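# Four arms lift a cloth off lanterns and lay it flat

## Task

Four arms are mounted in the scene frame at these approximate spots (metres) with these headings (degrees, counter-clockwise from +x): arm1 at x=+0.34 y=+0.74 z=+0.72 heading -90; arm2 at x=-0.34 y=+0.74 z=+0.72 heading -90; arm3 at x=-0.34 y=-0.74 z=+0.72 heading +90; arm4 at x=+0.34 y=-0.74 z=+0.72 heading +90. The lanterns poke up through holes in a cloth. Lift the cloth clear of all of them and lay it out flat. Each lantern has to finish upright at its present spot. The attempt fails if, at a moment when no gripper has hold of the cloth, the cloth's mean height falls by more than about a thumb's length in a single drop. At the end, release the cloth and move the arms away; anything that stays in place only because a robot is holding it does not count.

## Robot and tools

Setup: four identical i2rt Big YAM arms, named arm1, arm2, arm3 and arm4. Each has six revolute joints, a two-finger gripper and a wrist camera. arm1 and arm2 stand on the +y side facing -y; arm3 and arm4 stand on the -y side facing +y. The hand reaches roughly 1.0 m out from the joint 1 axis. Two fixed room cameras, cam_high (wide view from above) and cam_low (narrow view from the +x side), plus arm1_cam_wrist to arm4_cam_wrist. When joints 1 and 6 are 0 and the hand is level and pointing forward, the wrist camera rides on top of the hand, looking toward the fingertips.

Frame: a single scene frame shared by everything, origin on the floor, +z up, distances in metres. The hand point lies midway between the fingertips; the hand's z axis runs along the fingers, and the fingers open and close along its y axis. Foot poses are never printed.

execute_actions: argument "actions" is a list holding either one action or nothing. An action is an object keyed by arm name ("arm1" to "arm4"), each containing "joints", an object of absolute joint targets by name. These are positions to move to, not offsets. Units and ranges: joint1_rad -2.879 to 2.879 (rotates the whole arm about its base; positive is counter-clockwise seen from above; 0 points the arm the way its base faces); joint2_rad 0 to 3.141 (shoulder; 0 lays the upper arm backward, about level, and increasing values raise it and then carry it forward); joint3_rad 0 to 3.019 (elbow; 0 means folded back against the upper arm, larger opens it); joint4_rad -1.692 to 1.57 (hand pitch; positive tilts the fingers up); joint5_rad -1.57 to 1.57 (hand yaw; positive swings toward the arm's right); joint6_rad -2.094 to 2.094 (hand roll; positive is clockwise seen from behind the hand); gripper_m 0 to 0.093 (fingertip gap in metres). A joint counts as arrived within ±0.045, ±0.14, ±0.09, ±0.055, ±0.03, ±0.035 rad for joints 1 to 6 and ±0.003 m for the gripper. Every motion in an action starts at once; joints move at different speeds, so the hand can swing along a wide curve. One action runs no longer than 15 s. Any joint or arm you omit may still be driving to an earlier target. An unknown key or an out-of-range number rejects the entire call and nothing moves. "cameras" picks which images come back: omitted, null or ["all"] gives all; [] gives none. An empty actions list just reports state and images.

wait: "seconds", 0 to 10; commands nothing new and returns state and images.

zoom_image: "camera" plus "region" [x0, y0, x1, y1] in pixels of that camera's most recent full image, origin top-left, at most 504 by 504. Wrist images are 616x616 fisheye; room images are 504x504.

finished_scene: "scene" number; ends the scene for good, after the robots have held the last command, and reports success.

Reading results: a "pictures" line lists camera names in image order. joint_status tells how each commanded motion ended. "off_target" means it stopped short and may still be pushing. After "contact_stop" or "time_out" the joint stays where it stopped, but a timed-out joint may keep a target (or one at most 0.375, 0.375, 0.113, 0.225, 0.075, 0.3 rad away for joints 1 to 6) and keep driving toward it; on_its_own lists such joints, and "held at" there gives the held target, not the actual position. To relieve it, command the reported position. "joint command not followed" (with a "cause:" line) means a safety check blocked that arm's joint targets; the gripper part still runs. Those joints show "not_followed" and may be retried automatically on later actions until the path clears or you send acceptable targets. Loaded joints that are holding tend to sag. Tiny changes from the current reading may produce no motion. Once a call reports a stop, the later motion calls in the same reply are skipped.

Calibration: each camera line gives K, distortion and T_world_to_cam mapping scene coordinates to the camera, in OpenCV convention; room cameras can be off by up to about 2.3 degrees and 9 mm, and wrist-camera poses follow the reported joints, so joint errors add to them.

Hazards: the arms do not yield on contact and can press hard. Two arms squeezing each other fails the task immediately; a hard collision may too, and the anti-collision check may react late and ignores fingers, gripper housings and wrist cameras. No state line reports arm-to-arm contact. Knocking a lantern over or pushing any rigid object out of the work area fails the task (the cloth itself is exempt). Never let go of the cloth while it is raised: with no gripper on it, its mean height must not fall more than a thumb's length at once, so lower it while holding, then release. Sustained pushing or holding heats motors; a MOTOR HOT line appears at 85 °C, and at 100 °C that arm and its gripper go limp and fall, shown as an OVER-TEMPERATURE FAULT with "limit_stop_at_motor_heat" in joint_status; resend targets afterwards. The simulation keeps running while you compose replies, holding the last command. Shorter robot motion is better; drops, slips and slams are penalised. Finish with the cloth flat, lanterns upright in place, grippers open and arms moved clear.

Each tool is called after "Request:" in YAML: its name, and indented under it one key for each argument.

## Session

I'll start by looking at the scene.

Request:
execute_actions:
  actions: []

Scene clock: 0.00 s.
Motor temperatures (°C, as the motors report them): arm1=[23 21 20 20 22 21] | arm2=[21 20 21 23 20 22] | arm3=[22 21 20 21 22 22] | arm4=[20 22 20 21 20 22]
arm1.joint_positions: joint1_rad=+0.004 joint2_rad=+0.448 joint3_rad=+1.468 joint4_rad=-1.524 joint5_rad=-0.017 joint6_rad=-0.016 gripper_m=+0.094
arm1.joint_status: not commanded
arm1.hand: x=+0.3426 y=+0.6224 z=+1.3034 quat_wxyz=(-0.368, -0.592, -0.621, +0.360) (m; scene frame)
arm2.joint_positions: joint1_rad=-0.013 joint2_rad=+0.446 joint3_rad=+1.461 joint4_rad=-1.526 joint5_rad=+0.002 joint6_rad=+0.004 gripper_m=+0.094
arm2.joint_status: not commanded
arm2.hand: x=-0.3396 y=+0.6126 z=+1.3664 quat_wxyz=(-0.352, -0.621, -0.601, +0.360) (m; scene frame)
arm3.joint_positions: joint1_rad=+0.009 joint2_rad=+0.439 joint3_rad=+1.449 joint4_rad=-1.519 joint5_rad=-0.011 joint6_rad=+0.005 gripper_m=+0.095
arm3.joint_status: not commanded
arm3.hand: x=-0.3465 y=-0.6188 z=+1.3324 quat_wxyz=(-0.350, +0.624, -0.592, -0.370) (m; scene frame)
arm4.joint_positions: joint1_rad=+0.002 joint2_rad=+0.439 joint3_rad=+1.476 joint4_rad=-1.542 joint5_rad=+0.004 joint6_rad=+0.007 gripper_m=+0.094
arm4.joint_status: not commanded
arm4.hand: x=+0.3418 y=-0.6272 z=+1.3910 quat_wxyz=(-0.367, +0.594, -0.621, -0.357) (m; scene frame)
pictures: arm1_cam_wrist, arm2_cam_wrist, arm3_cam_wrist, arm4_cam_wrist, cam_high, cam_low
Images, in order (width x height): arm1_cam_wrist 616x616, arm2_cam_wrist 616x616, arm3_cam_wrist 616x616, arm4_cam_wrist 616x616, cam_high 504x504, cam_low 504x504.

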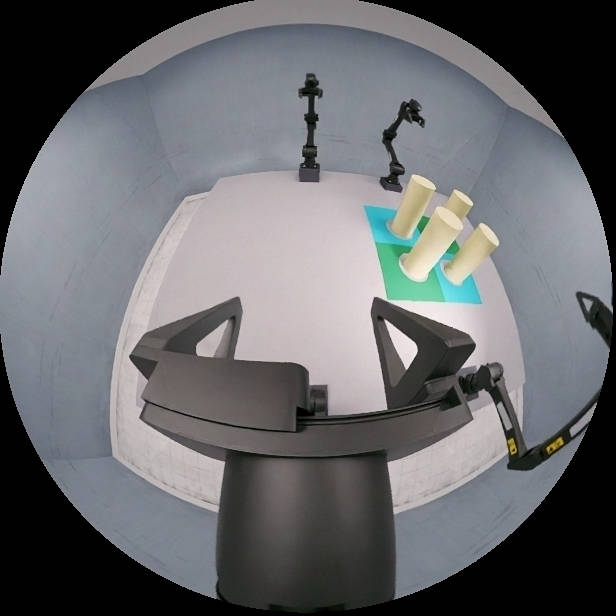

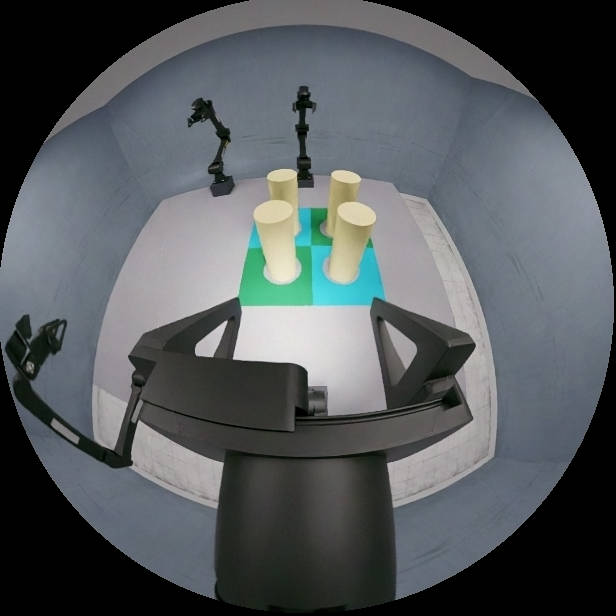

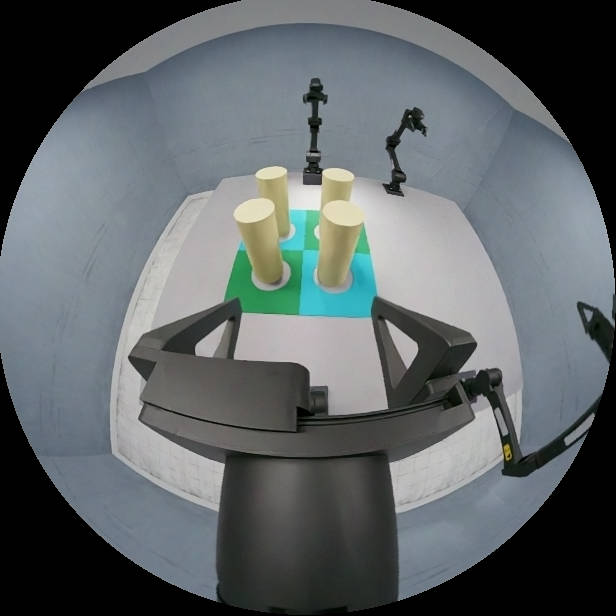

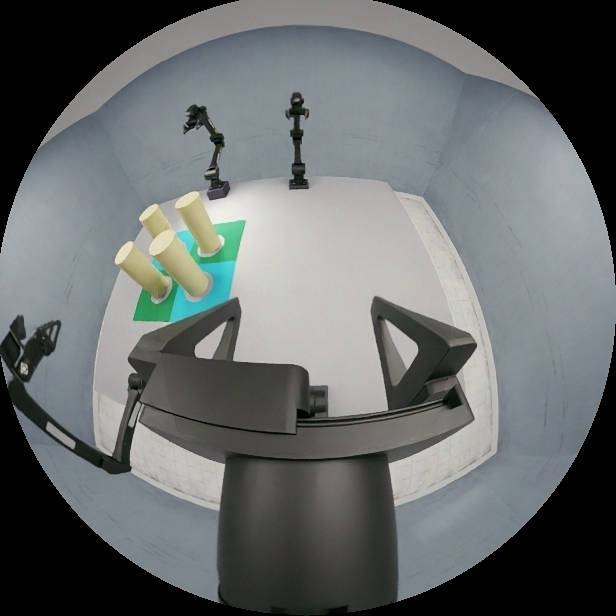

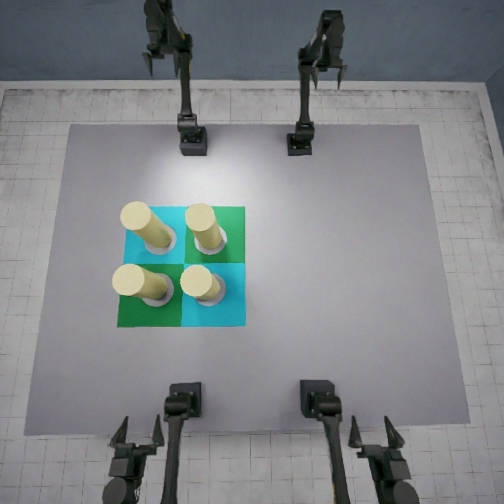

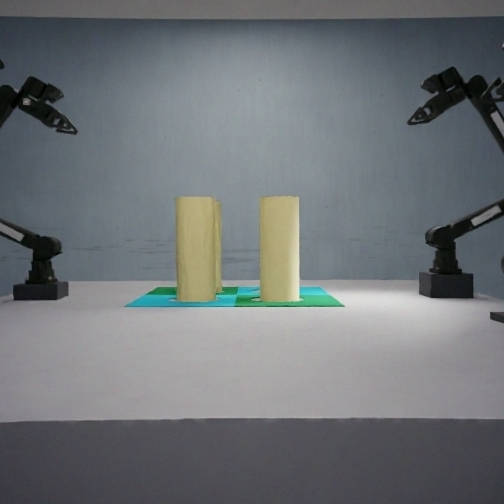

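Request:
execute_actions:
  actions:
    - {"arm1": {"joints": {"joint4_rad": -0.9}}, "arm2": {"joints": {"joint3_rad": 2.0}}, "arm3": {"joints": {"joint2_rad": 1.0}}, "arm4": {"joints": {"joint1_rad": 0.83}}}
  cameras: []

Scene clock: 21.60 s.
Motor temperatures (°C, as the motors report them): arm1=[23 21 22 20 22 21] | arm2=[21 20 23 24 20 22] | arm3=[22 21 22 21 22 22] | arm4=[20 22 22 21 20 22]
arm1.joint_positions: joint1_rad=+0.004 joint2_rad=+0.448 joint3_rad=+1.468 joint4_rad=-0.919 joint5_rad=-0.017 joint6_rad=-0.016 gripper_m=+0.094
arm1.joint_status: all done
arm1.hand: x=+0.3439 y=+0.5949 z=+1.4472 quat_wxyz=(-0.531, -0.457, -0.484, +0.524) (m; scene frame)
arm2.joint_positions: joint1_rad=-0.013 joint2_rad=+0.435 joint3_rad=+2.005 joint4_rad=-1.526 joint5_rad=+0.002 joint6_rad=+0.004 gripper_m=+0.094
arm2.joint_status: all done
arm2.hand: x=-0.3354 y=+0.7843 z=+1.5521 quat_wxyz=(-0.504, -0.498, -0.482, +0.516) (m; scene frame)
arm3.joint_positions: joint1_rad=+0.009 joint2_rad=+1.006 joint3_rad=+1.449 joint4_rad=-1.519 joint5_rad=-0.011 joint6_rad=+0.005 gripper_m=+0.095
arm3.joint_status: all done
arm3.hand: x=-0.3555 y=-0.4059 z=+1.2118 quat_wxyz=(-0.170, +0.701, -0.669, -0.181) (m; scene frame)
arm4.joint_positions: joint1_rad=+0.819 joint2_rad=+0.439 joint3_rad=+1.476 joint4_rad=-1.542 joint5_rad=+0.004 joint6_rad=+0.007 gripper_m=+0.094
arm4.joint_status: all done
arm4.hand: x=+0.2548 y=-0.6605 z=+1.3910 quat_wxyz=(-0.197, +0.792, -0.332, -0.472) (m; scene frame)
pictures: none
No camera images: the call's "cameras" was empty. Leave "cameras" out to get every camera's image.

Request:
execute_actions:
  actions:
    - {"arm1": {"joints": {"joint1_rad": -0.775, "joint2_rad": 1.2, "joint4_rad": -1.33}}, "arm2": {"joints": {"joint1_rad": -0.692, "joint2_rad": 1.2, "joint3_rad": 1.61, "joint4_rad": -1.142, "joint6_rad": -1.57}}, "arm3": {"joints": {"joint1_rad": 0.756, "joint2_rad": 1.2, "joint4_rad": -1.146, "joint6_rad": 1.57}}, "arm4": {"joints": {"joint1_rad": 0.867, "joint2_rad": 1.2, "joint4_rad": -1.049}}}
  cameras: []

Request:
execute_actions:
  actions:
    - {"arm1": {"joints": {"joint2_rad": 2.021, "joint3_rad": 1.77}}, "arm2": {"joints": {"joint2_rad": 2.039, "joint3_rad": 1.61}}, "arm3": {"joints": {"joint2_rad": 1.872, "joint3_rad": 1.448}}, "arm4": {"joints": {"joint2_rad": 1.969, "joint3_rad": 1.448}}}

Scene clock: 74.80 s.
Motor temperatures (°C, as the motors report them): arm1=[23 21 23 20 22 21] | arm2=[21 22 22 24 20 22] | arm3=[22 21 27 21 22 22] | arm4=[20 22 24 21 20 22]
arm1.joint_positions: joint1_rad=-0.780 joint2_rad=+1.205 joint3_rad=+1.468 joint4_rad=-1.322 joint5_rad=-0.019 joint6_rad=-0.016 gripper_m=+0.094
arm1.joint_status: all done
arm1.hand: x=+0.0349 y=+0.4268 z=+1.1387 quat_wxyz=(-0.111, -0.885, -0.387, +0.235) (m; scene frame)
arm2.joint_positions: joint1_rad=-0.698 joint2_rad=+1.194 joint3_rad=+1.582 joint4_rad=-1.159 joint5_rad=+0.001 joint6_rad=-1.560 gripper_m=+0.094
arm2.joint_status: all done
arm2.hand: x=-0.6465 y=+0.3785 z=+1.2865 quat_wxyz=(+0.134, -0.326, -0.862, +0.364) (m; scene frame)
arm3.joint_positions: joint1_rad=+0.759 joint2_rad=+1.218 joint3_rad=+1.449 joint4_rad=-1.169 joint5_rad=-0.011 joint6_rad=+1.557 gripper_m=+0.095
arm3.joint_status: all done
arm3.hand: x=-0.6765 y=-0.4144 z=+1.1738 quat_wxyz=(+0.119, +0.378, -0.872, -0.288) (m; scene frame)
arm4.joint_positions: joint1_rad=+0.855 joint2_rad=+1.198 joint3_rad=+1.480 joint4_rad=-1.063 joint5_rad=+0.004 joint6_rad=+0.007 gripper_m=+0.094
arm4.joint_status: all done
arm4.hand: x=-0.0201 y=-0.4092 z=+1.2719 quat_wxyz=(-0.144, +0.856, -0.341, -0.360) (m; scene frame)
pictures: none
No camera images: the call's "cameras" was empty. Leave "cameras" out to get every camera's image.

Scene clock: 76.50 s.
Motor temperatures (°C, as the motors report them): arm1=[23 22 24 20 22 21] | arm2=[21 22 22 24 20 22] | arm3=[22 21 27 21 22 22] | arm4=[20 22 24 21 20 22]
arm1.joint_positions: joint1_rad=-0.780 joint2_rad=+2.033 joint3_rad=+1.746 joint4_rad=-1.328 joint5_rad=-0.019 joint6_rad=-0.016 gripper_m=+0.094
arm1.joint_status: all done
arm1.hand: x=-0.0831 y=+0.3014 z=+0.8330 quat_wxyz=(-0.005, -0.917, -0.399, -0.019) (m; scene frame)
arm2.joint_positions: joint1_rad=-0.698 joint2_rad=+2.054 joint3_rad=+1.582 joint4_rad=-1.153 joint5_rad=+0.001 joint6_rad=-1.560 gripper_m=+0.094
arm2.joint_status: all done
arm2.hand: x=-0.7174 y=+0.2974 z=+0.8207 quat_wxyz=(-0.009, -0.353, -0.935, -0.027) (m; scene frame)
arm3.joint_positions: joint1_rad=+0.759 joint2_rad=+1.901 joint3_rad=+1.434 joint4_rad=-1.157 joint5_rad=-0.011 joint6_rad=+1.558 gripper_m=+0.095
arm3.joint_status: all done
arm3.hand: x=-0.7201 y=-0.3663 z=+0.8244 quat_wxyz=(-0.010, +0.393, -0.919, +0.025) (m; scene frame)
arm4.joint_positions: joint1_rad=+0.855 joint2_rad=+1.970 joint3_rad=+1.433 joint4_rad=-1.052 joint5_rad=+0.004 joint6_rad=+0.007 gripper_m=+0.094
arm4.joint_status: all done
arm4.hand: x=-0.0702 y=-0.3604 z=+0.8432 quat_wxyz=(-0.002, +0.929, -0.370, +0.006) (m; scene frame)
pictures: arm1_cam_wrist, arm2_cam_wrist, arm3_cam_wrist, arm4_cam_wrist, cam_high, cam_low
camera_calibration (this result's frames):
arm1_cam_wrist: T_world_to_cam=[[-0.731665, 0.680942, -0.0313578, -0.237331], [0.529308, 0.596519, 0.603323, -0.635026], [0.429533, 0.424832, -0.796881, 0.70195], [0, 0, 0, 1]] pos_world=[-0.139034, 0.242203, 0.935054]
arm2_cam_wrist: T_world_to_cam=[[-0.664171, -0.74494, -0.0627701, -0.196333], [-0.626004, 0.508298, 0.591399, -1.08118], [-0.408651, 0.432084, -0.803933, 0.359948], [0, 0, 0, 1]] pos_world=[-0.660129, 0.247778, 0.916458]
arm3_cam_wrist: T_world_to_cam=[[0.724581, -0.687411, 0.0494796, 0.230515], [-0.580696, -0.570275, 0.581016, -1.09778], [-0.371179, -0.449726, -0.812387, 0.362728], [0, 0, 0, 1]] pos_world=[-0.669865, -0.304448, 0.921096]
arm4_cam_wrist: T_world_to_cam=[[0.682723, 0.730629, 0.00841047, 0.302677], [0.581317, -0.550103, 0.599548, -0.660436], [0.442673, -0.404436, -0.800295, 0.680704], [0, 0, 0, 1]] pos_world=[-0.124051, -0.309151, 0.938182]
Images, in order (width x height): arm1_cam_wrist 616x616, arm2_cam_wrist 616x616, arm3_cam_wrist 616x616, arm4_cam_wrist 616x616, cam_high 504x504, cam_low 504x504.

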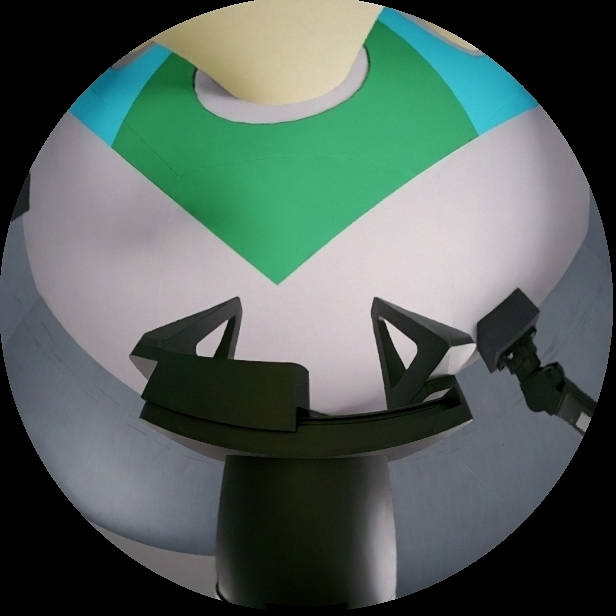

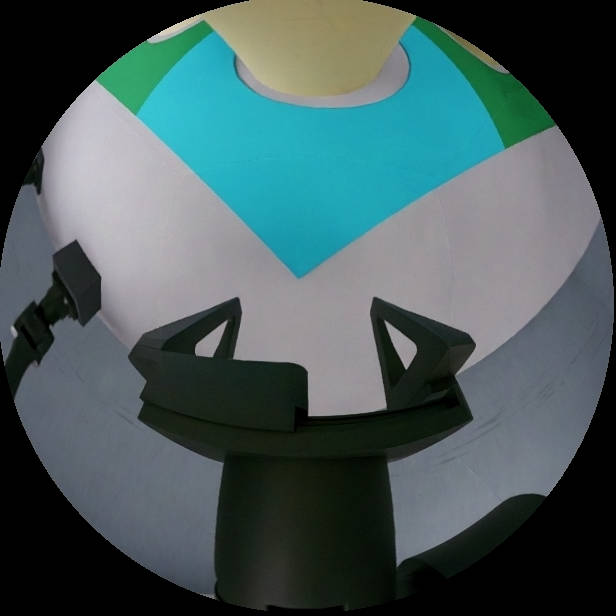

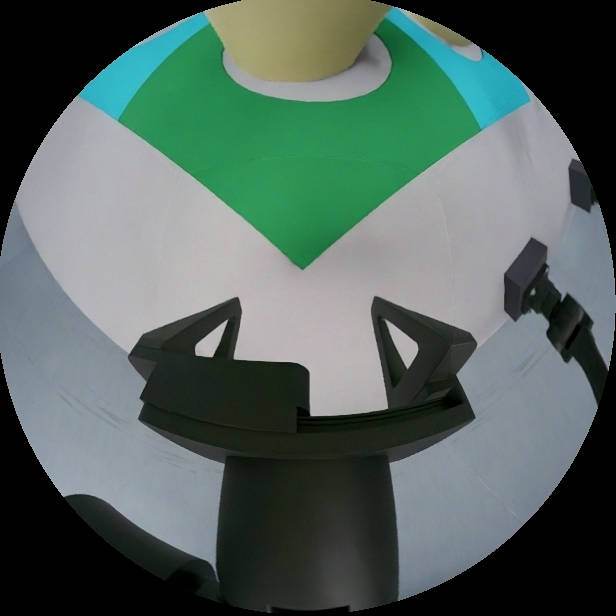

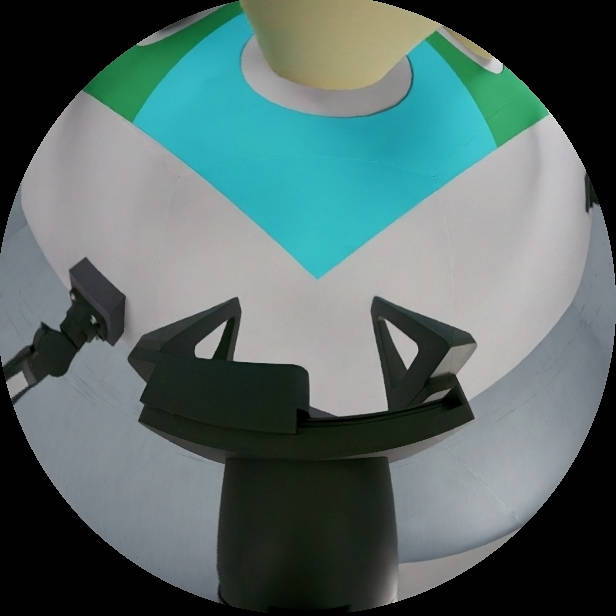

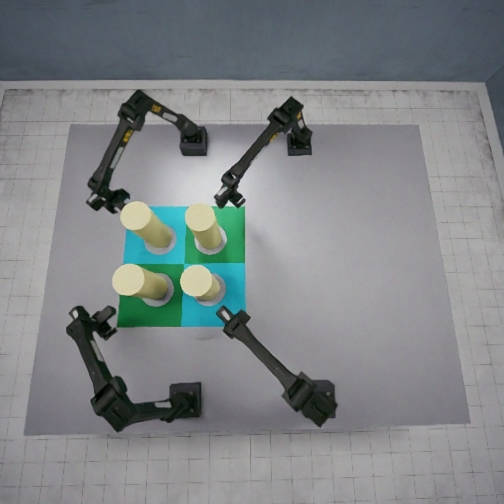

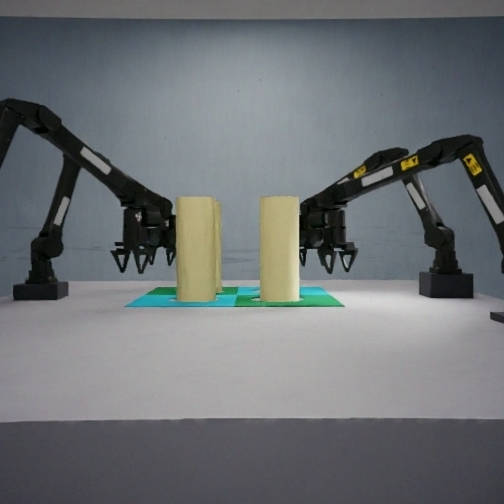

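Request:
execute_actions:
  actions:
    - {"arm1": {"joints": {"joint1_rad": -0.71, "joint2_rad": 2.088, "joint3_rad": 1.648, "joint4_rad": -1.096}}, "arm2": {"joints": {"joint1_rad": -0.66, "joint2_rad": 2.074, "joint3_rad": 1.455, "joint4_rad": -0.90}}, "arm3": {"joints": {"joint1_rad": 0.694, "joint2_rad": 1.955, "joint3_rad": 1.348, "joint4_rad": -0.915}}, "arm4": {"joints": {"joint1_rad": 0.815, "joint2_rad": 2.11, "joint3_rad": 1.40, "joint4_rad": -0.84}}}

Scene clock: 114.23 s.
Motor temperatures (°C, as the motors report them): arm1=[23 25 26 20 22 21] | arm2=[21 24 25 24 20 22] | arm3=[22 25 27 21 22 22] | arm4=[20 25 25 21 20 22]
arm1.joint_positions: joint1_rad=-0.705 joint2_rad=+2.101 joint3_rad=+1.642 joint4_rad=-1.107 joint5_rad=-0.019 joint6_rad=-0.016 gripper_m=+0.094
arm1.joint_status: all done
arm1.hand: x=-0.0544 y=+0.2636 z=+0.7551 quat_wxyz=(-0.014, -0.901, -0.434, +0.003) (m; scene frame)
arm2.joint_positions: joint1_rad=-0.659 joint2_rad=+2.079 joint3_rad=+1.458 joint4_rad=-0.916 joint5_rad=+0.001 joint6_rad=-1.560 gripper_m=+0.094
arm2.joint_status: all done
arm2.hand: x=-0.6996 y=+0.2834 z=+0.7660 quat_wxyz=(+0.006, -0.335, -0.942, +0.014) (m; scene frame)
arm3.joint_positions: joint1_rad=+0.689 joint2_rad=+1.963 joint3_rad=+1.344 joint4_rad=-0.931 joint5_rad=-0.011 joint6_rad=+1.558 gripper_m=+0.095
arm3.joint_status: all done
arm3.hand: x=-0.6985 y=-0.3330 z=+0.7630 quat_wxyz=(+0.004, +0.361, -0.932, -0.010) (m; scene frame)
arm4.joint_positions: joint1_rad=+0.822 joint2_rad=+2.113 joint3_rad=+1.392 joint4_rad=-0.849 joint5_rad=+0.004 joint6_rad=+0.007 gripper_m=+0.094
arm4.joint_status: all done
arm4.hand: x=-0.0628 y=-0.3416 z=+0.7530 quat_wxyz=(-0.005, +0.923, -0.385, -0.002) (m; scene frame)
pictures: arm1_cam_wrist, arm2_cam_wrist, arm3_cam_wrist, arm4_cam_wrist, cam_high, cam_low
camera_calibration (this result's frames):
arm1_cam_wrist: T_world_to_cam=[[-0.781762, 0.622876, -0.0295735, -0.181809], [0.501261, 0.65592, 0.564364, -0.568475], [0.370926, 0.426374, -0.824996, 0.661216], [0, 0, 0, 1]] pos_world=[-0.10244, 0.204193, 0.860951]
arm2_cam_wrist: T_world_to_cam=[[-0.635325, -0.771832, 0.0252351, -0.238007], [-0.613165, 0.524046, 0.591104, -1.02579], [-0.469458, 0.36007, -0.8062, 0.308907], [0, 0, 0, 1]] pos_world=[-0.635175, 0.242634, 0.861399]
arm3_cam_wrist: T_world_to_cam=[[0.675793, -0.736632, -0.0260359, 0.247898], [-0.589624, -0.561448, 0.580619, -1.0335], [-0.442321, -0.377027, -0.813759, 0.311403], [0, 0, 0, 1]] pos_world=[-0.639166, -0.280241, 0.859932]
arm4_cam_wrist: T_world_to_cam=[[0.706389, 0.707777, 0.00815063, 0.278567], [0.570981, -0.576592, 0.584399, -0.598616], [0.418324, -0.40816, -0.811425, 0.618456], [0, 0, 0, 1]] pos_world=[-0.113693, -0.289891, 0.849392]
Images, in order (width x height): arm1_cam_wrist 616x616, arm2_cam_wrist 616x616, arm3_cam_wrist 616x616, arm4_cam_wrist 616x616, cam_high 504x504, cam_low 504x504.

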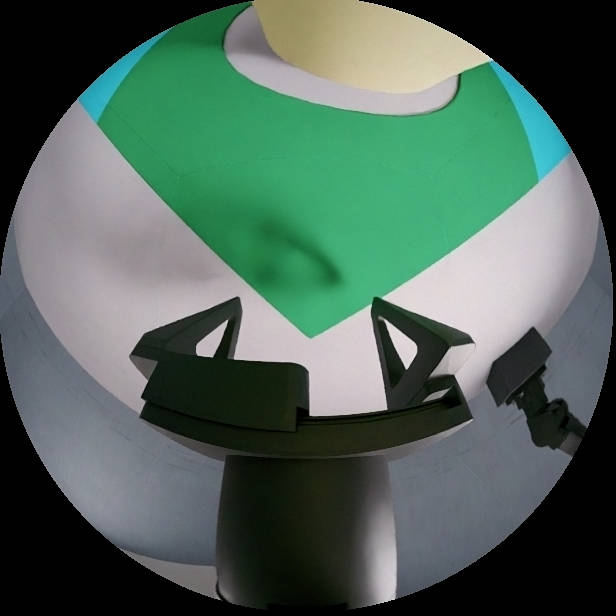

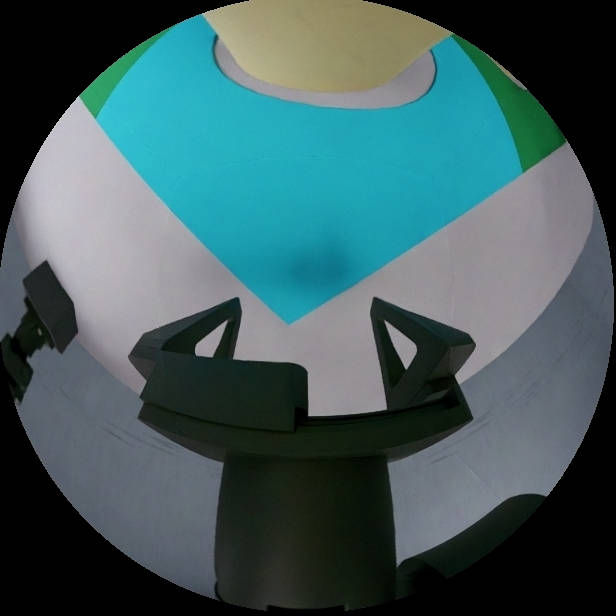

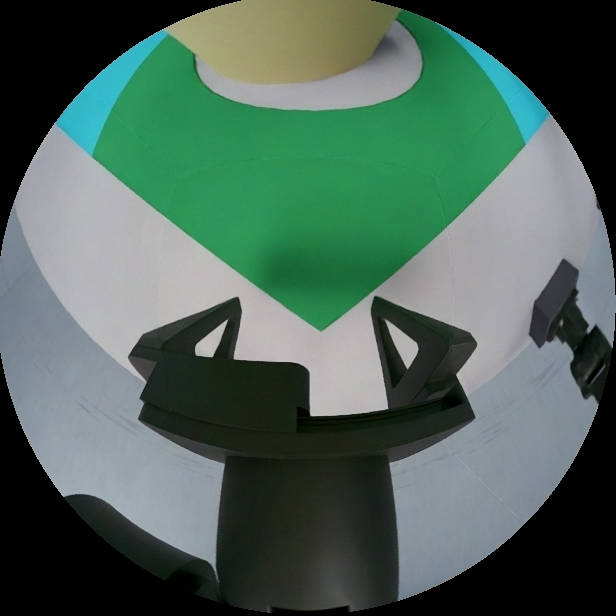

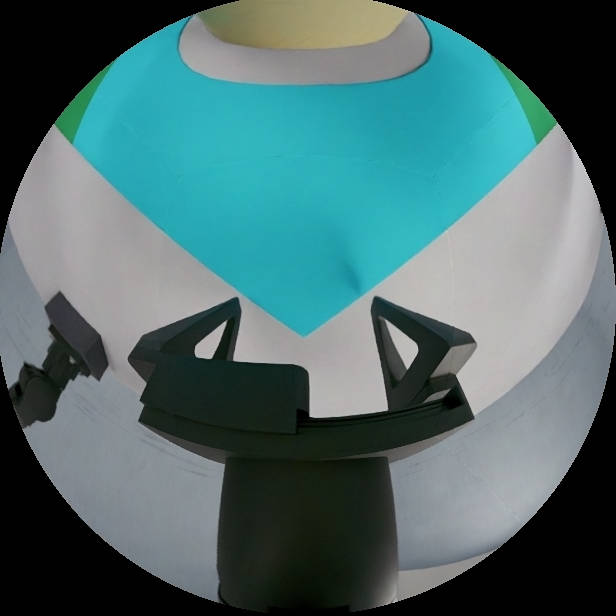

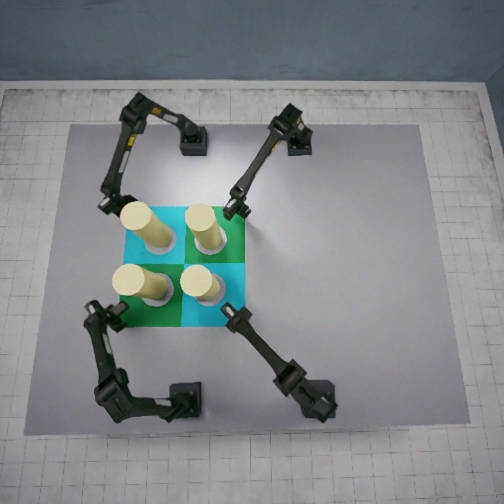

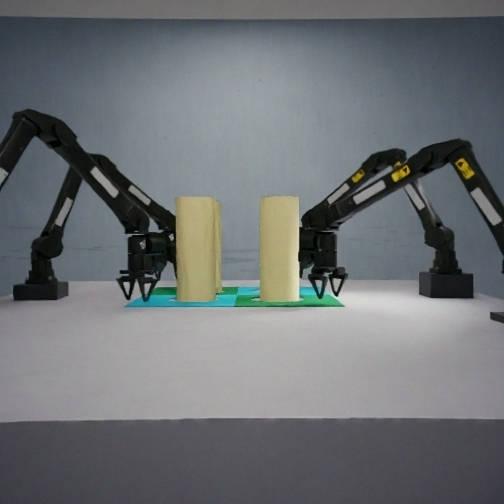

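Request:
execute_actions:
  actions:
    - {"arm1": {"joints": {"joint2_rad": 2.083, "joint3_rad": 1.582, "joint4_rad": -1.04}}, "arm2": {"joints": {"joint2_rad": 2.105, "joint3_rad": 1.413, "joint4_rad": -0.865}}, "arm3": {"joints": {"joint1_rad": 0.70, "joint2_rad": 1.99, "joint3_rad": 1.318, "joint4_rad": -0.875}}, "arm4": {"joints": {"joint2_rad": 2.131, "joint3_rad": 1.377, "joint4_rad": -0.797}}}
  cameras: ["arm1_cam_wrist", "arm2_cam_wrist", "arm3_cam_wrist", "arm4_cam_wrist", "cam_low"]

Scene clock: 143.03 s.
Motor temperatures (°C, as the motors report them): arm1=[23 27 25 20 22 21] | arm2=[21 24 24 24 20 22] | arm3=[22 25 26 21 22 22] | arm4=[20 26 24 21 20 22]
arm1.joint_positions: joint1_rad=-0.705 joint2_rad=+2.098 joint3_rad=+1.578 joint4_rad=-1.051 joint5_rad=-0.019 joint6_rad=-0.016 gripper_m=+0.094
arm1.joint_status: all done
arm1.hand: x=-0.0463 y=+0.2733 z=+0.7356 quat_wxyz=(-0.013, -0.901, -0.434, +0.001) (m; scene frame)
arm2.joint_positions: joint1_rad=-0.659 joint2_rad=+2.100 joint3_rad=+1.420 joint4_rad=-0.881 joint5_rad=+0.001 joint6_rad=-1.560 gripper_m=+0.094
arm2.joint_status: all done
arm2.hand: x=-0.6912 y=+0.2939 z=+0.7425 quat_wxyz=(+0.002, -0.335, -0.942, +0.003) (m; scene frame)
arm3.joint_positions: joint1_rad=+0.694 joint2_rad=+1.981 joint3_rad=+1.320 joint4_rad=-0.891 joint5_rad=-0.011 joint6_rad=+1.558 gripper_m=+0.095
arm3.joint_status: all done
arm3.hand: x=-0.6974 y=-0.3382 z=+0.7459 quat_wxyz=(+0.004, +0.364, -0.931, -0.009) (m; scene frame)
arm4.joint_positions: joint1_rad=+0.822 joint2_rad=+2.113 joint3_rad=+1.383 joint4_rad=-0.807 joint5_rad=+0.004 joint6_rad=+0.007 gripper_m=+0.094
arm4.joint_status: all done
arm4.hand: x=-0.0670 y=-0.3374 z=+0.7507 quat_wxyz=(-0.011, +0.923, -0.385, -0.018) (m; scene frame)
pictures: arm1_cam_wrist, arm2_cam_wrist, arm3_cam_wrist, arm4_cam_wrist, cam_low
camera_calibration (this result's frames):
arm1_cam_wrist: T_world_to_cam=[[-0.781695, 0.622956, -0.0296437, -0.182053], [0.499737, 0.654097, 0.567821, -0.569919], [0.373117, 0.429049, -0.822618, 0.635668], [0, 0, 0, 1]] pos_world=[-0.0946795, 0.21346, 0.841127]
arm2_cam_wrist: T_world_to_cam=[[-0.635549, -0.77206, 0.000826517, -0.205952], [-0.622143, 0.512773, 0.591609, -1.01555], [-0.457181, 0.375483, -0.806225, 0.294036], [0, 0, 0, 1]] pos_world=[-0.628284, 0.251336, 0.83804]
arm3_cam_wrist: T_world_to_cam=[[0.67974, -0.733083, -0.0233075, 0.244831], [-0.587696, -0.563395, 0.580689, -1.02526], [-0.438824, -0.38102, -0.813792, 0.297078], [0, 0, 0, 1]] pos_world=[-0.638596, -0.284951, 0.842823]
arm4_cam_wrist: T_world_to_cam=[[0.706508, 0.707659, 0.00811896, 0.278576], [0.584462, -0.589903, 0.557152, -0.57556], [0.399063, -0.388887, -0.830371, 0.63948], [0, 0, 0, 1]] pos_world=[-0.115616, -0.287976, 0.849418]
Images, in order (width x height): arm1_cam_wrist 616x616, arm2_cam_wrist 616x616, arm3_cam_wrist 616x616, arm4_cam_wrist 616x616, cam_low 504x504.

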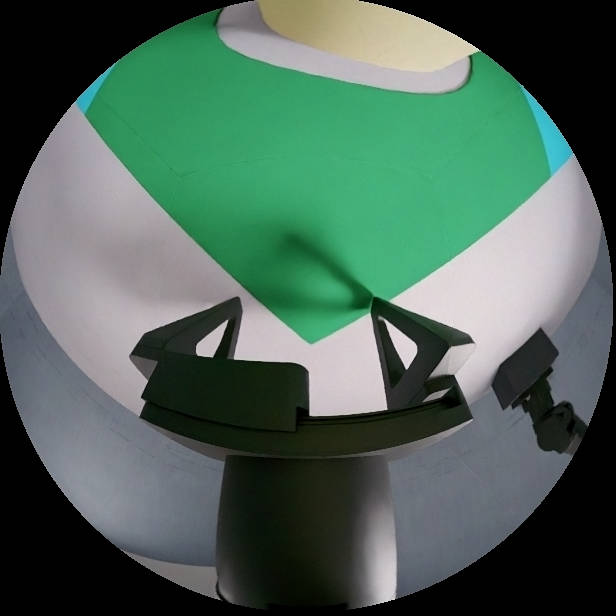

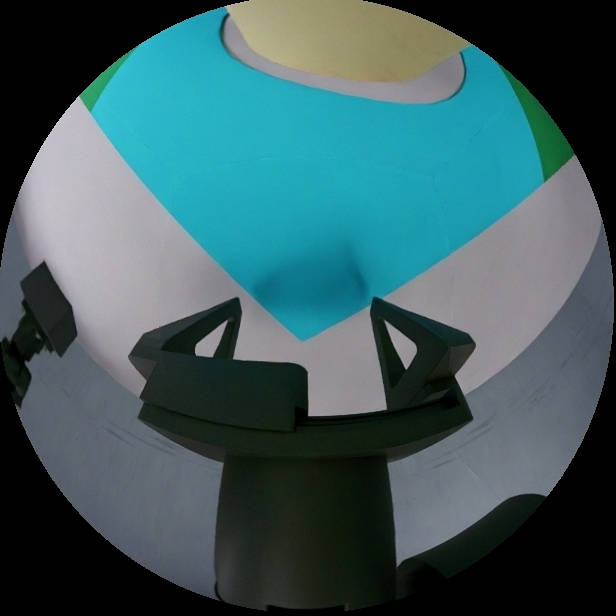

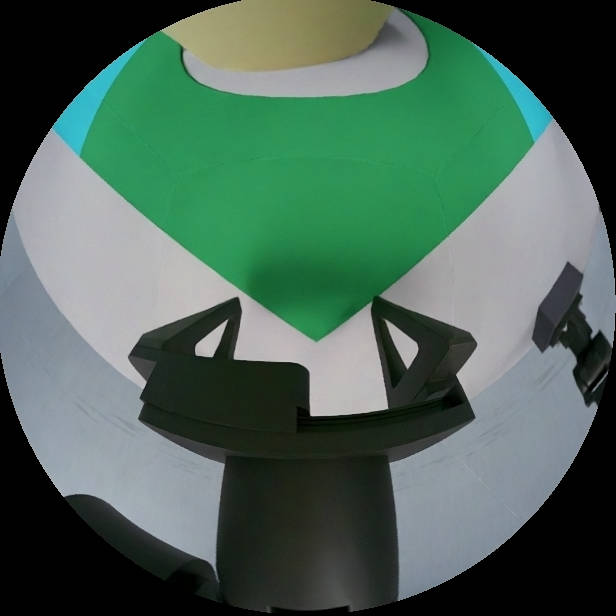

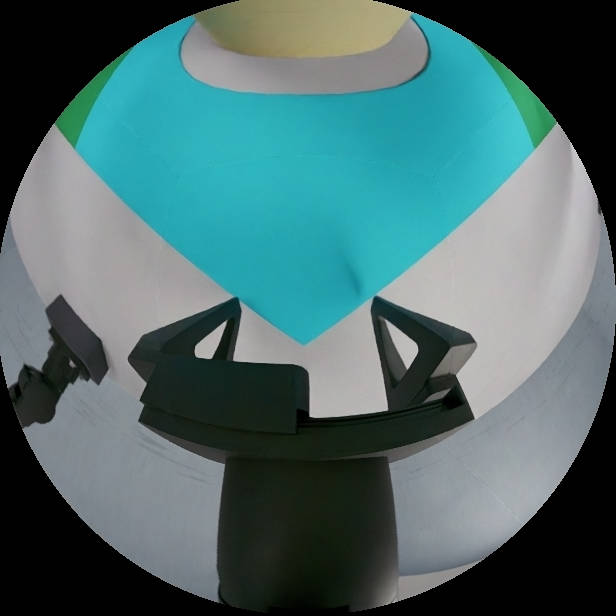

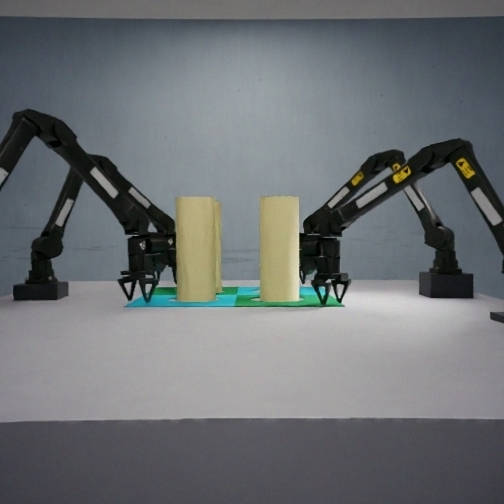

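Request:
execute_actions:
  actions:
    - {"arm1": {"joints": {"gripper_m": 0.0}}, "arm2": {"joints": {"joint2_rad": 2.13}}, "arm3": {"joints": {"joint2_rad": 2.02}}, "arm4": {"joints": {"joint2_rad": 2.165}}}
  cameras: ["arm1_cam_wrist", "arm2_cam_wrist", "arm3_cam_wrist", "arm4_cam_wrist", "cam_low"]

Scene clock: 148.40 s.
Motor temperatures (°C, as the motors report them): arm1=[23 27 25 20 22 21] | arm2=[21 24 24 24 20 22] | arm3=[22 25 26 21 22 22] | arm4=[20 26 24 21 20 22]
arm1.joint_positions: joint1_rad=-0.705 joint2_rad=+2.098 joint3_rad=+1.578 joint4_rad=-1.051 joint5_rad=-0.019 joint6_rad=-0.016 gripper_m=+0.001
arm1.joint_status: all done
arm1.hand: x=-0.0463 y=+0.2733 z=+0.7356 quat_wxyz=(-0.013, -0.901, -0.434, +0.001) (m; scene frame)
arm2.joint_positions: joint1_rad=-0.659 joint2_rad=+2.120 joint3_rad=+1.420 joint4_rad=-0.879 joint5_rad=+0.001 joint6_rad=-1.560 gripper_m=+0.094
arm2.joint_status: all done
arm2.hand: x=-0.6891 y=+0.2966 z=+0.7318 quat_wxyz=(-0.001, -0.335, -0.942, -0.006) (m; scene frame)
arm3.joint_positions: joint1_rad=+0.694 joint2_rad=+2.010 joint3_rad=+1.320 joint4_rad=-0.889 joint5_rad=-0.011 joint6_rad=+1.558 gripper_m=+0.095
arm3.joint_status: all done
arm3.hand: x=-0.6944 y=-0.3414 z=+0.7309 quat_wxyz=(-0.001, +0.364, -0.931, +0.004) (m; scene frame)
arm4.joint_positions: joint1_rad=+0.822 joint2_rad=+2.135 joint3_rad=+1.383 joint4_rad=-0.804 joint5_rad=+0.003 joint6_rad=+0.007 gripper_m=+0.094
arm4.joint_status: all done
arm4.hand: x=-0.0643 y=-0.3404 z=+0.7386 quat_wxyz=(-0.007, +0.923, -0.385, -0.009) (m; scene frame)
pictures: arm1_cam_wrist, arm2_cam_wrist, arm3_cam_wrist, arm4_cam_wrist, cam_low
camera_calibration (this result's frames):
arm1_cam_wrist: T_world_to_cam=[[-0.781695, 0.622956, -0.0296437, -0.182053], [0.499737, 0.654097, 0.567821, -0.569919], [0.373117, 0.429049, -0.822618, 0.635668], [0, 0, 0, 1]] pos_world=[-0.0946795, 0.21346, 0.841127]
arm2_cam_wrist: T_world_to_cam=[[-0.635481, -0.771935, -0.0167183, -0.189652], [-0.6286, 0.504667, 0.591754, -1.01147], [-0.448359, 0.386558, -0.805945, 0.288009], [0, 0, 0, 1]] pos_world=[-0.627198, 0.252723, 0.827489]
arm3_cam_wrist: T_world_to_cam=[[0.679696, -0.733484, 0.00377014, 0.220144], [-0.598378, -0.55151, 0.58119, -1.02026], [-0.424214, -0.397288, -0.813759, 0.289587], [0, 0, 0, 1]] pos_world=[-0.637284, -0.286162, 0.827788]
arm4_cam_wrist: T_world_to_cam=[[0.706427, 0.707752, 0.00699408, 0.279686], [0.577114, -0.581698, 0.573207, -0.581751], [0.409757, -0.400892, -0.819381, 0.615685], [0, 0, 0, 1]] pos_world=[-0.114122, -0.289529, 0.835988]
Images, in order (width x height): arm1_cam_wrist 616x616, arm2_cam_wrist 616x616, arm3_cam_wrist 616x616, arm4_cam_wrist 616x616, cam_low 504x504.

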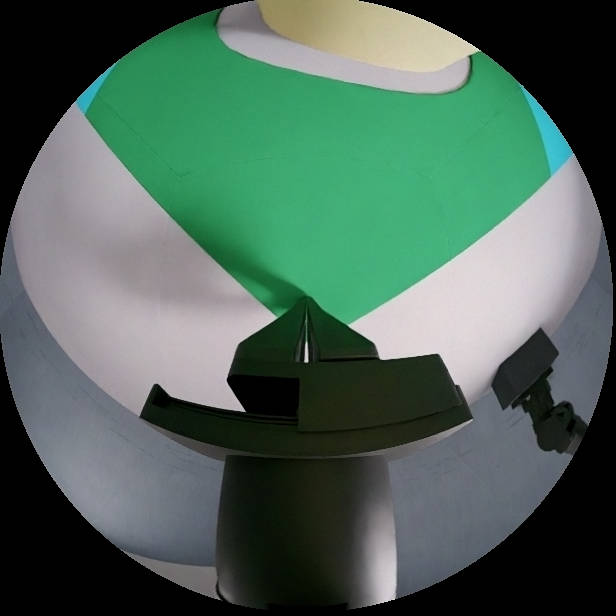

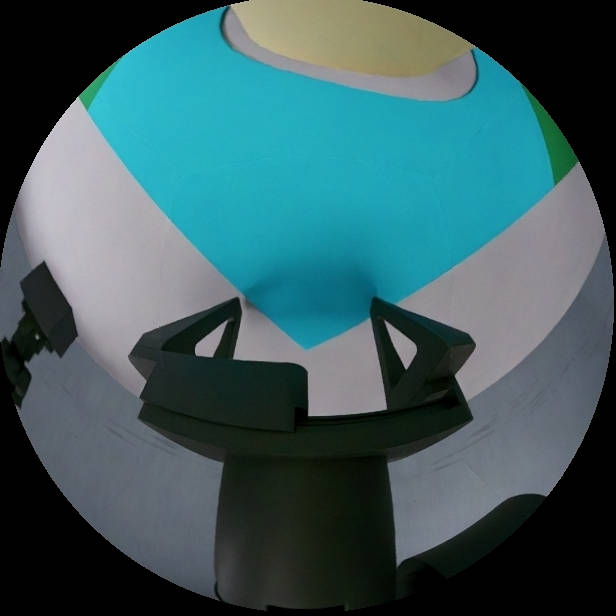

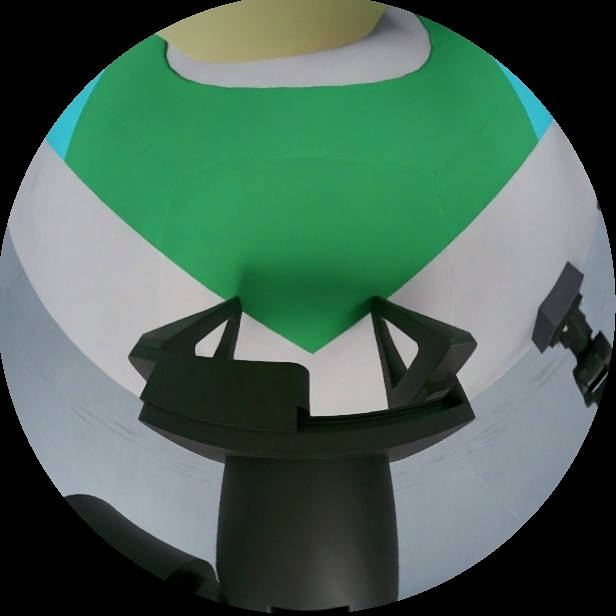

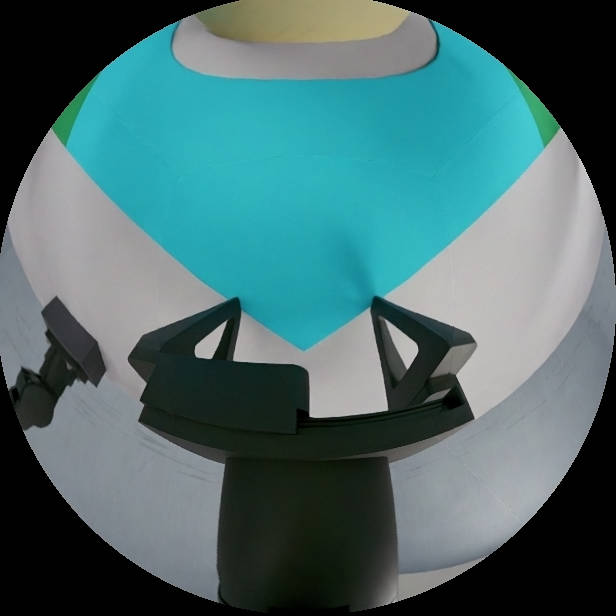

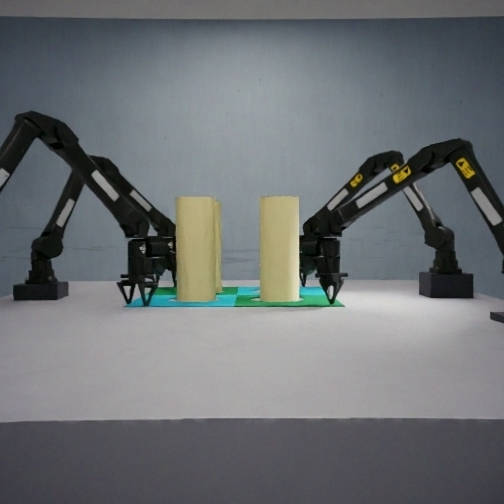

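Request:
execute_actions:
  actions:
    - {"arm1": {"joints": {"gripper_m": 0.093, "joint2_rad": 2.125}}, "arm2": {"joints": {"gripper_m": 0.0}}, "arm3": {"joints": {"gripper_m": 0.0}}, "arm4": {"joints": {"joint2_rad": 2.19}}}
  cameras: ["arm1_cam_wrist", "arm2_cam_wrist", "arm3_cam_wrist", "arm4_cam_wrist", "cam_low"]

Scene clock: 151.73 s.
Motor temperatures (°C, as the motors report them): arm1=[23 27 25 20 22 21] | arm2=[21 24 24 24 20 22] | arm3=[22 25 26 21 22 22] | arm4=[20 26 24 21 20 22]
arm1.joint_positions: joint1_rad=-0.704 joint2_rad=+2.104 joint3_rad=+1.578 joint4_rad=-1.050 joint5_rad=-0.019 joint6_rad=-0.016 gripper_m=+0.093
arm1.joint_status: all done
arm1.hand: x=-0.0457 y=+0.2736 z=+0.7320 quat_wxyz=(-0.012, -0.901, -0.434, -0.001) (m; scene frame)
arm2.joint_positions: joint1_rad=-0.659 joint2_rad=+2.120 joint3_rad=+1.420 joint4_rad=-0.877 joint5_rad=+0.001 joint6_rad=-1.561 gripper_m=+0.000
arm2.joint_status: all done
arm2.hand: x=-0.6894 y=+0.2962 z=+0.7318 quat_wxyz=(+0.000, -0.335, -0.942, -0.005) (m; scene frame)
arm3.joint_positions: joint1_rad=+0.694 joint2_rad=+2.010 joint3_rad=+1.320 joint4_rad=-0.885 joint5_rad=-0.011 joint6_rad=+1.558 gripper_m=+0.001
arm3.joint_status: all done
arm3.hand: x=-0.6950 y=-0.3407 z=+0.7309 quat_wxyz=(+0.000, +0.364, -0.931, +0.002) (m; scene frame)
arm4.joint_positions: joint1_rad=+0.822 joint2_rad=+2.137 joint3_rad=+1.383 joint4_rad=-0.804 joint5_rad=+0.003 joint6_rad=+0.007 gripper_m=+0.094
arm4.joint_status: all done
arm4.hand: x=-0.0640 y=-0.3406 z=+0.7378 quat_wxyz=(-0.007, +0.923, -0.385, -0.008) (m; scene frame)
pictures: arm1_cam_wrist, arm2_cam_wrist, arm3_cam_wrist, arm4_cam_wrist, cam_low
camera_calibration (this result's frames):
arm1_cam_wrist: T_world_to_cam=[[-0.781847, 0.622761, -0.0297272, -0.181794], [0.497538, 0.651949, 0.572204, -0.571148], [0.375727, 0.432586, -0.819572, 0.629298], [0, 0, 0, 1]] pos_world=[-0.0944118, 0.213348, 0.837164]
arm2_cam_wrist: T_world_to_cam=[[-0.635203, -0.772203, -0.0148123, -0.191245], [-0.628093, 0.50531, 0.591744, -1.0113], [-0.449462, 0.385182, -0.80599, 0.287696], [0, 0, 0, 1]] pos_world=[-0.62736, 0.252523, 0.827476]
arm3_cam_wrist: T_world_to_cam=[[0.679732, -0.733461, -0.0000439015, 0.223902], [-0.596873, -0.553184, 0.581145, -1.01974], [-0.426272, -0.394997, -0.8138, 0.288974], [0, 0, 0, 1]] pos_world=[-0.637666, -0.285736, 0.827793]
arm4_cam_wrist: T_world_to_cam=[[0.706423, 0.707756, 0.00699547, 0.279689], [0.576491, -0.581083, 0.574457, -0.582303], [0.41064, -0.401776, -0.818505, 0.613922], [0, 0, 0, 1]] pos_world=[-0.113987, -0.289658, 0.83505]
Images, in order (width x height): arm1_cam_wrist 616x616, arm2_cam_wrist 616x616, arm3_cam_wrist 616x616, arm4_cam_wrist 616x616, cam_low 504x504.

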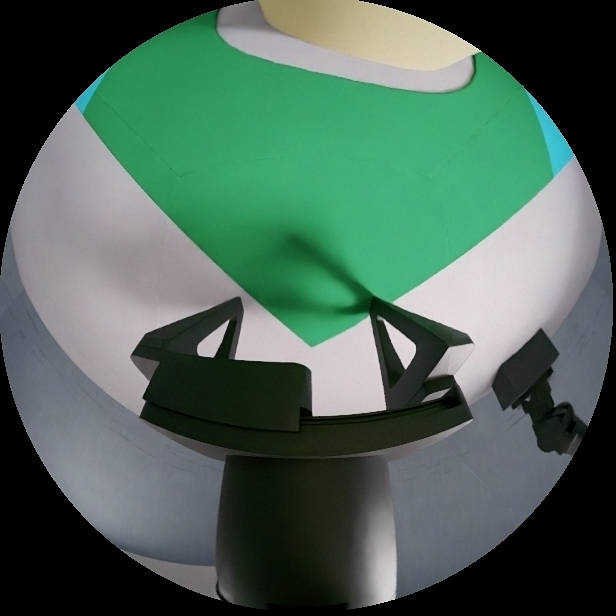

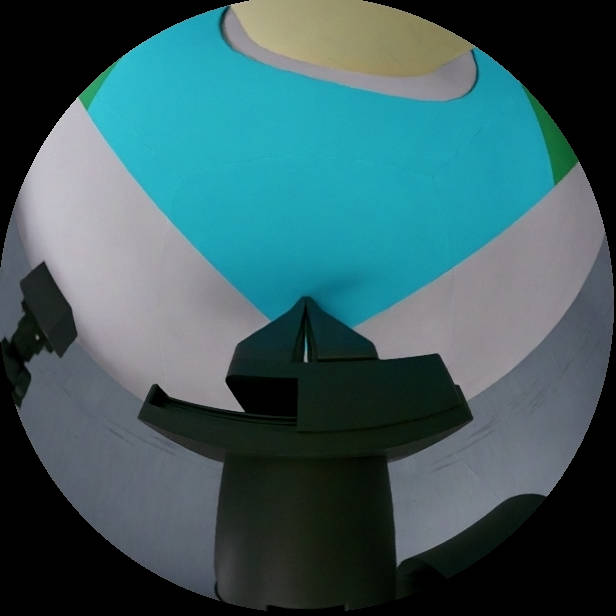

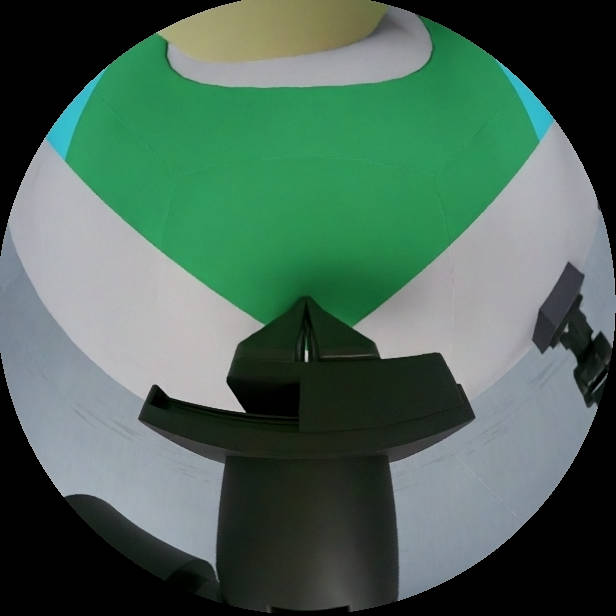

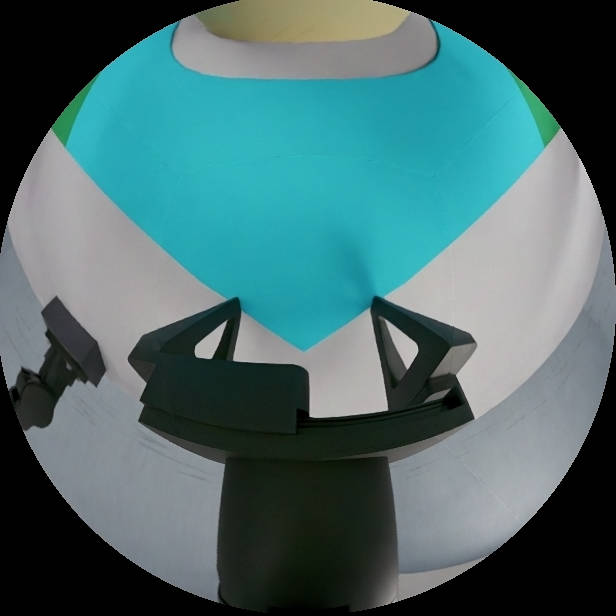

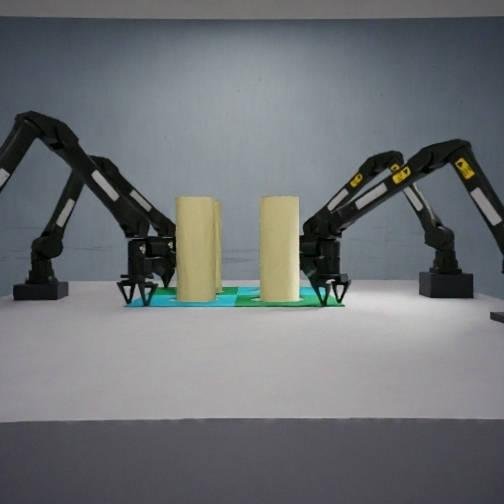

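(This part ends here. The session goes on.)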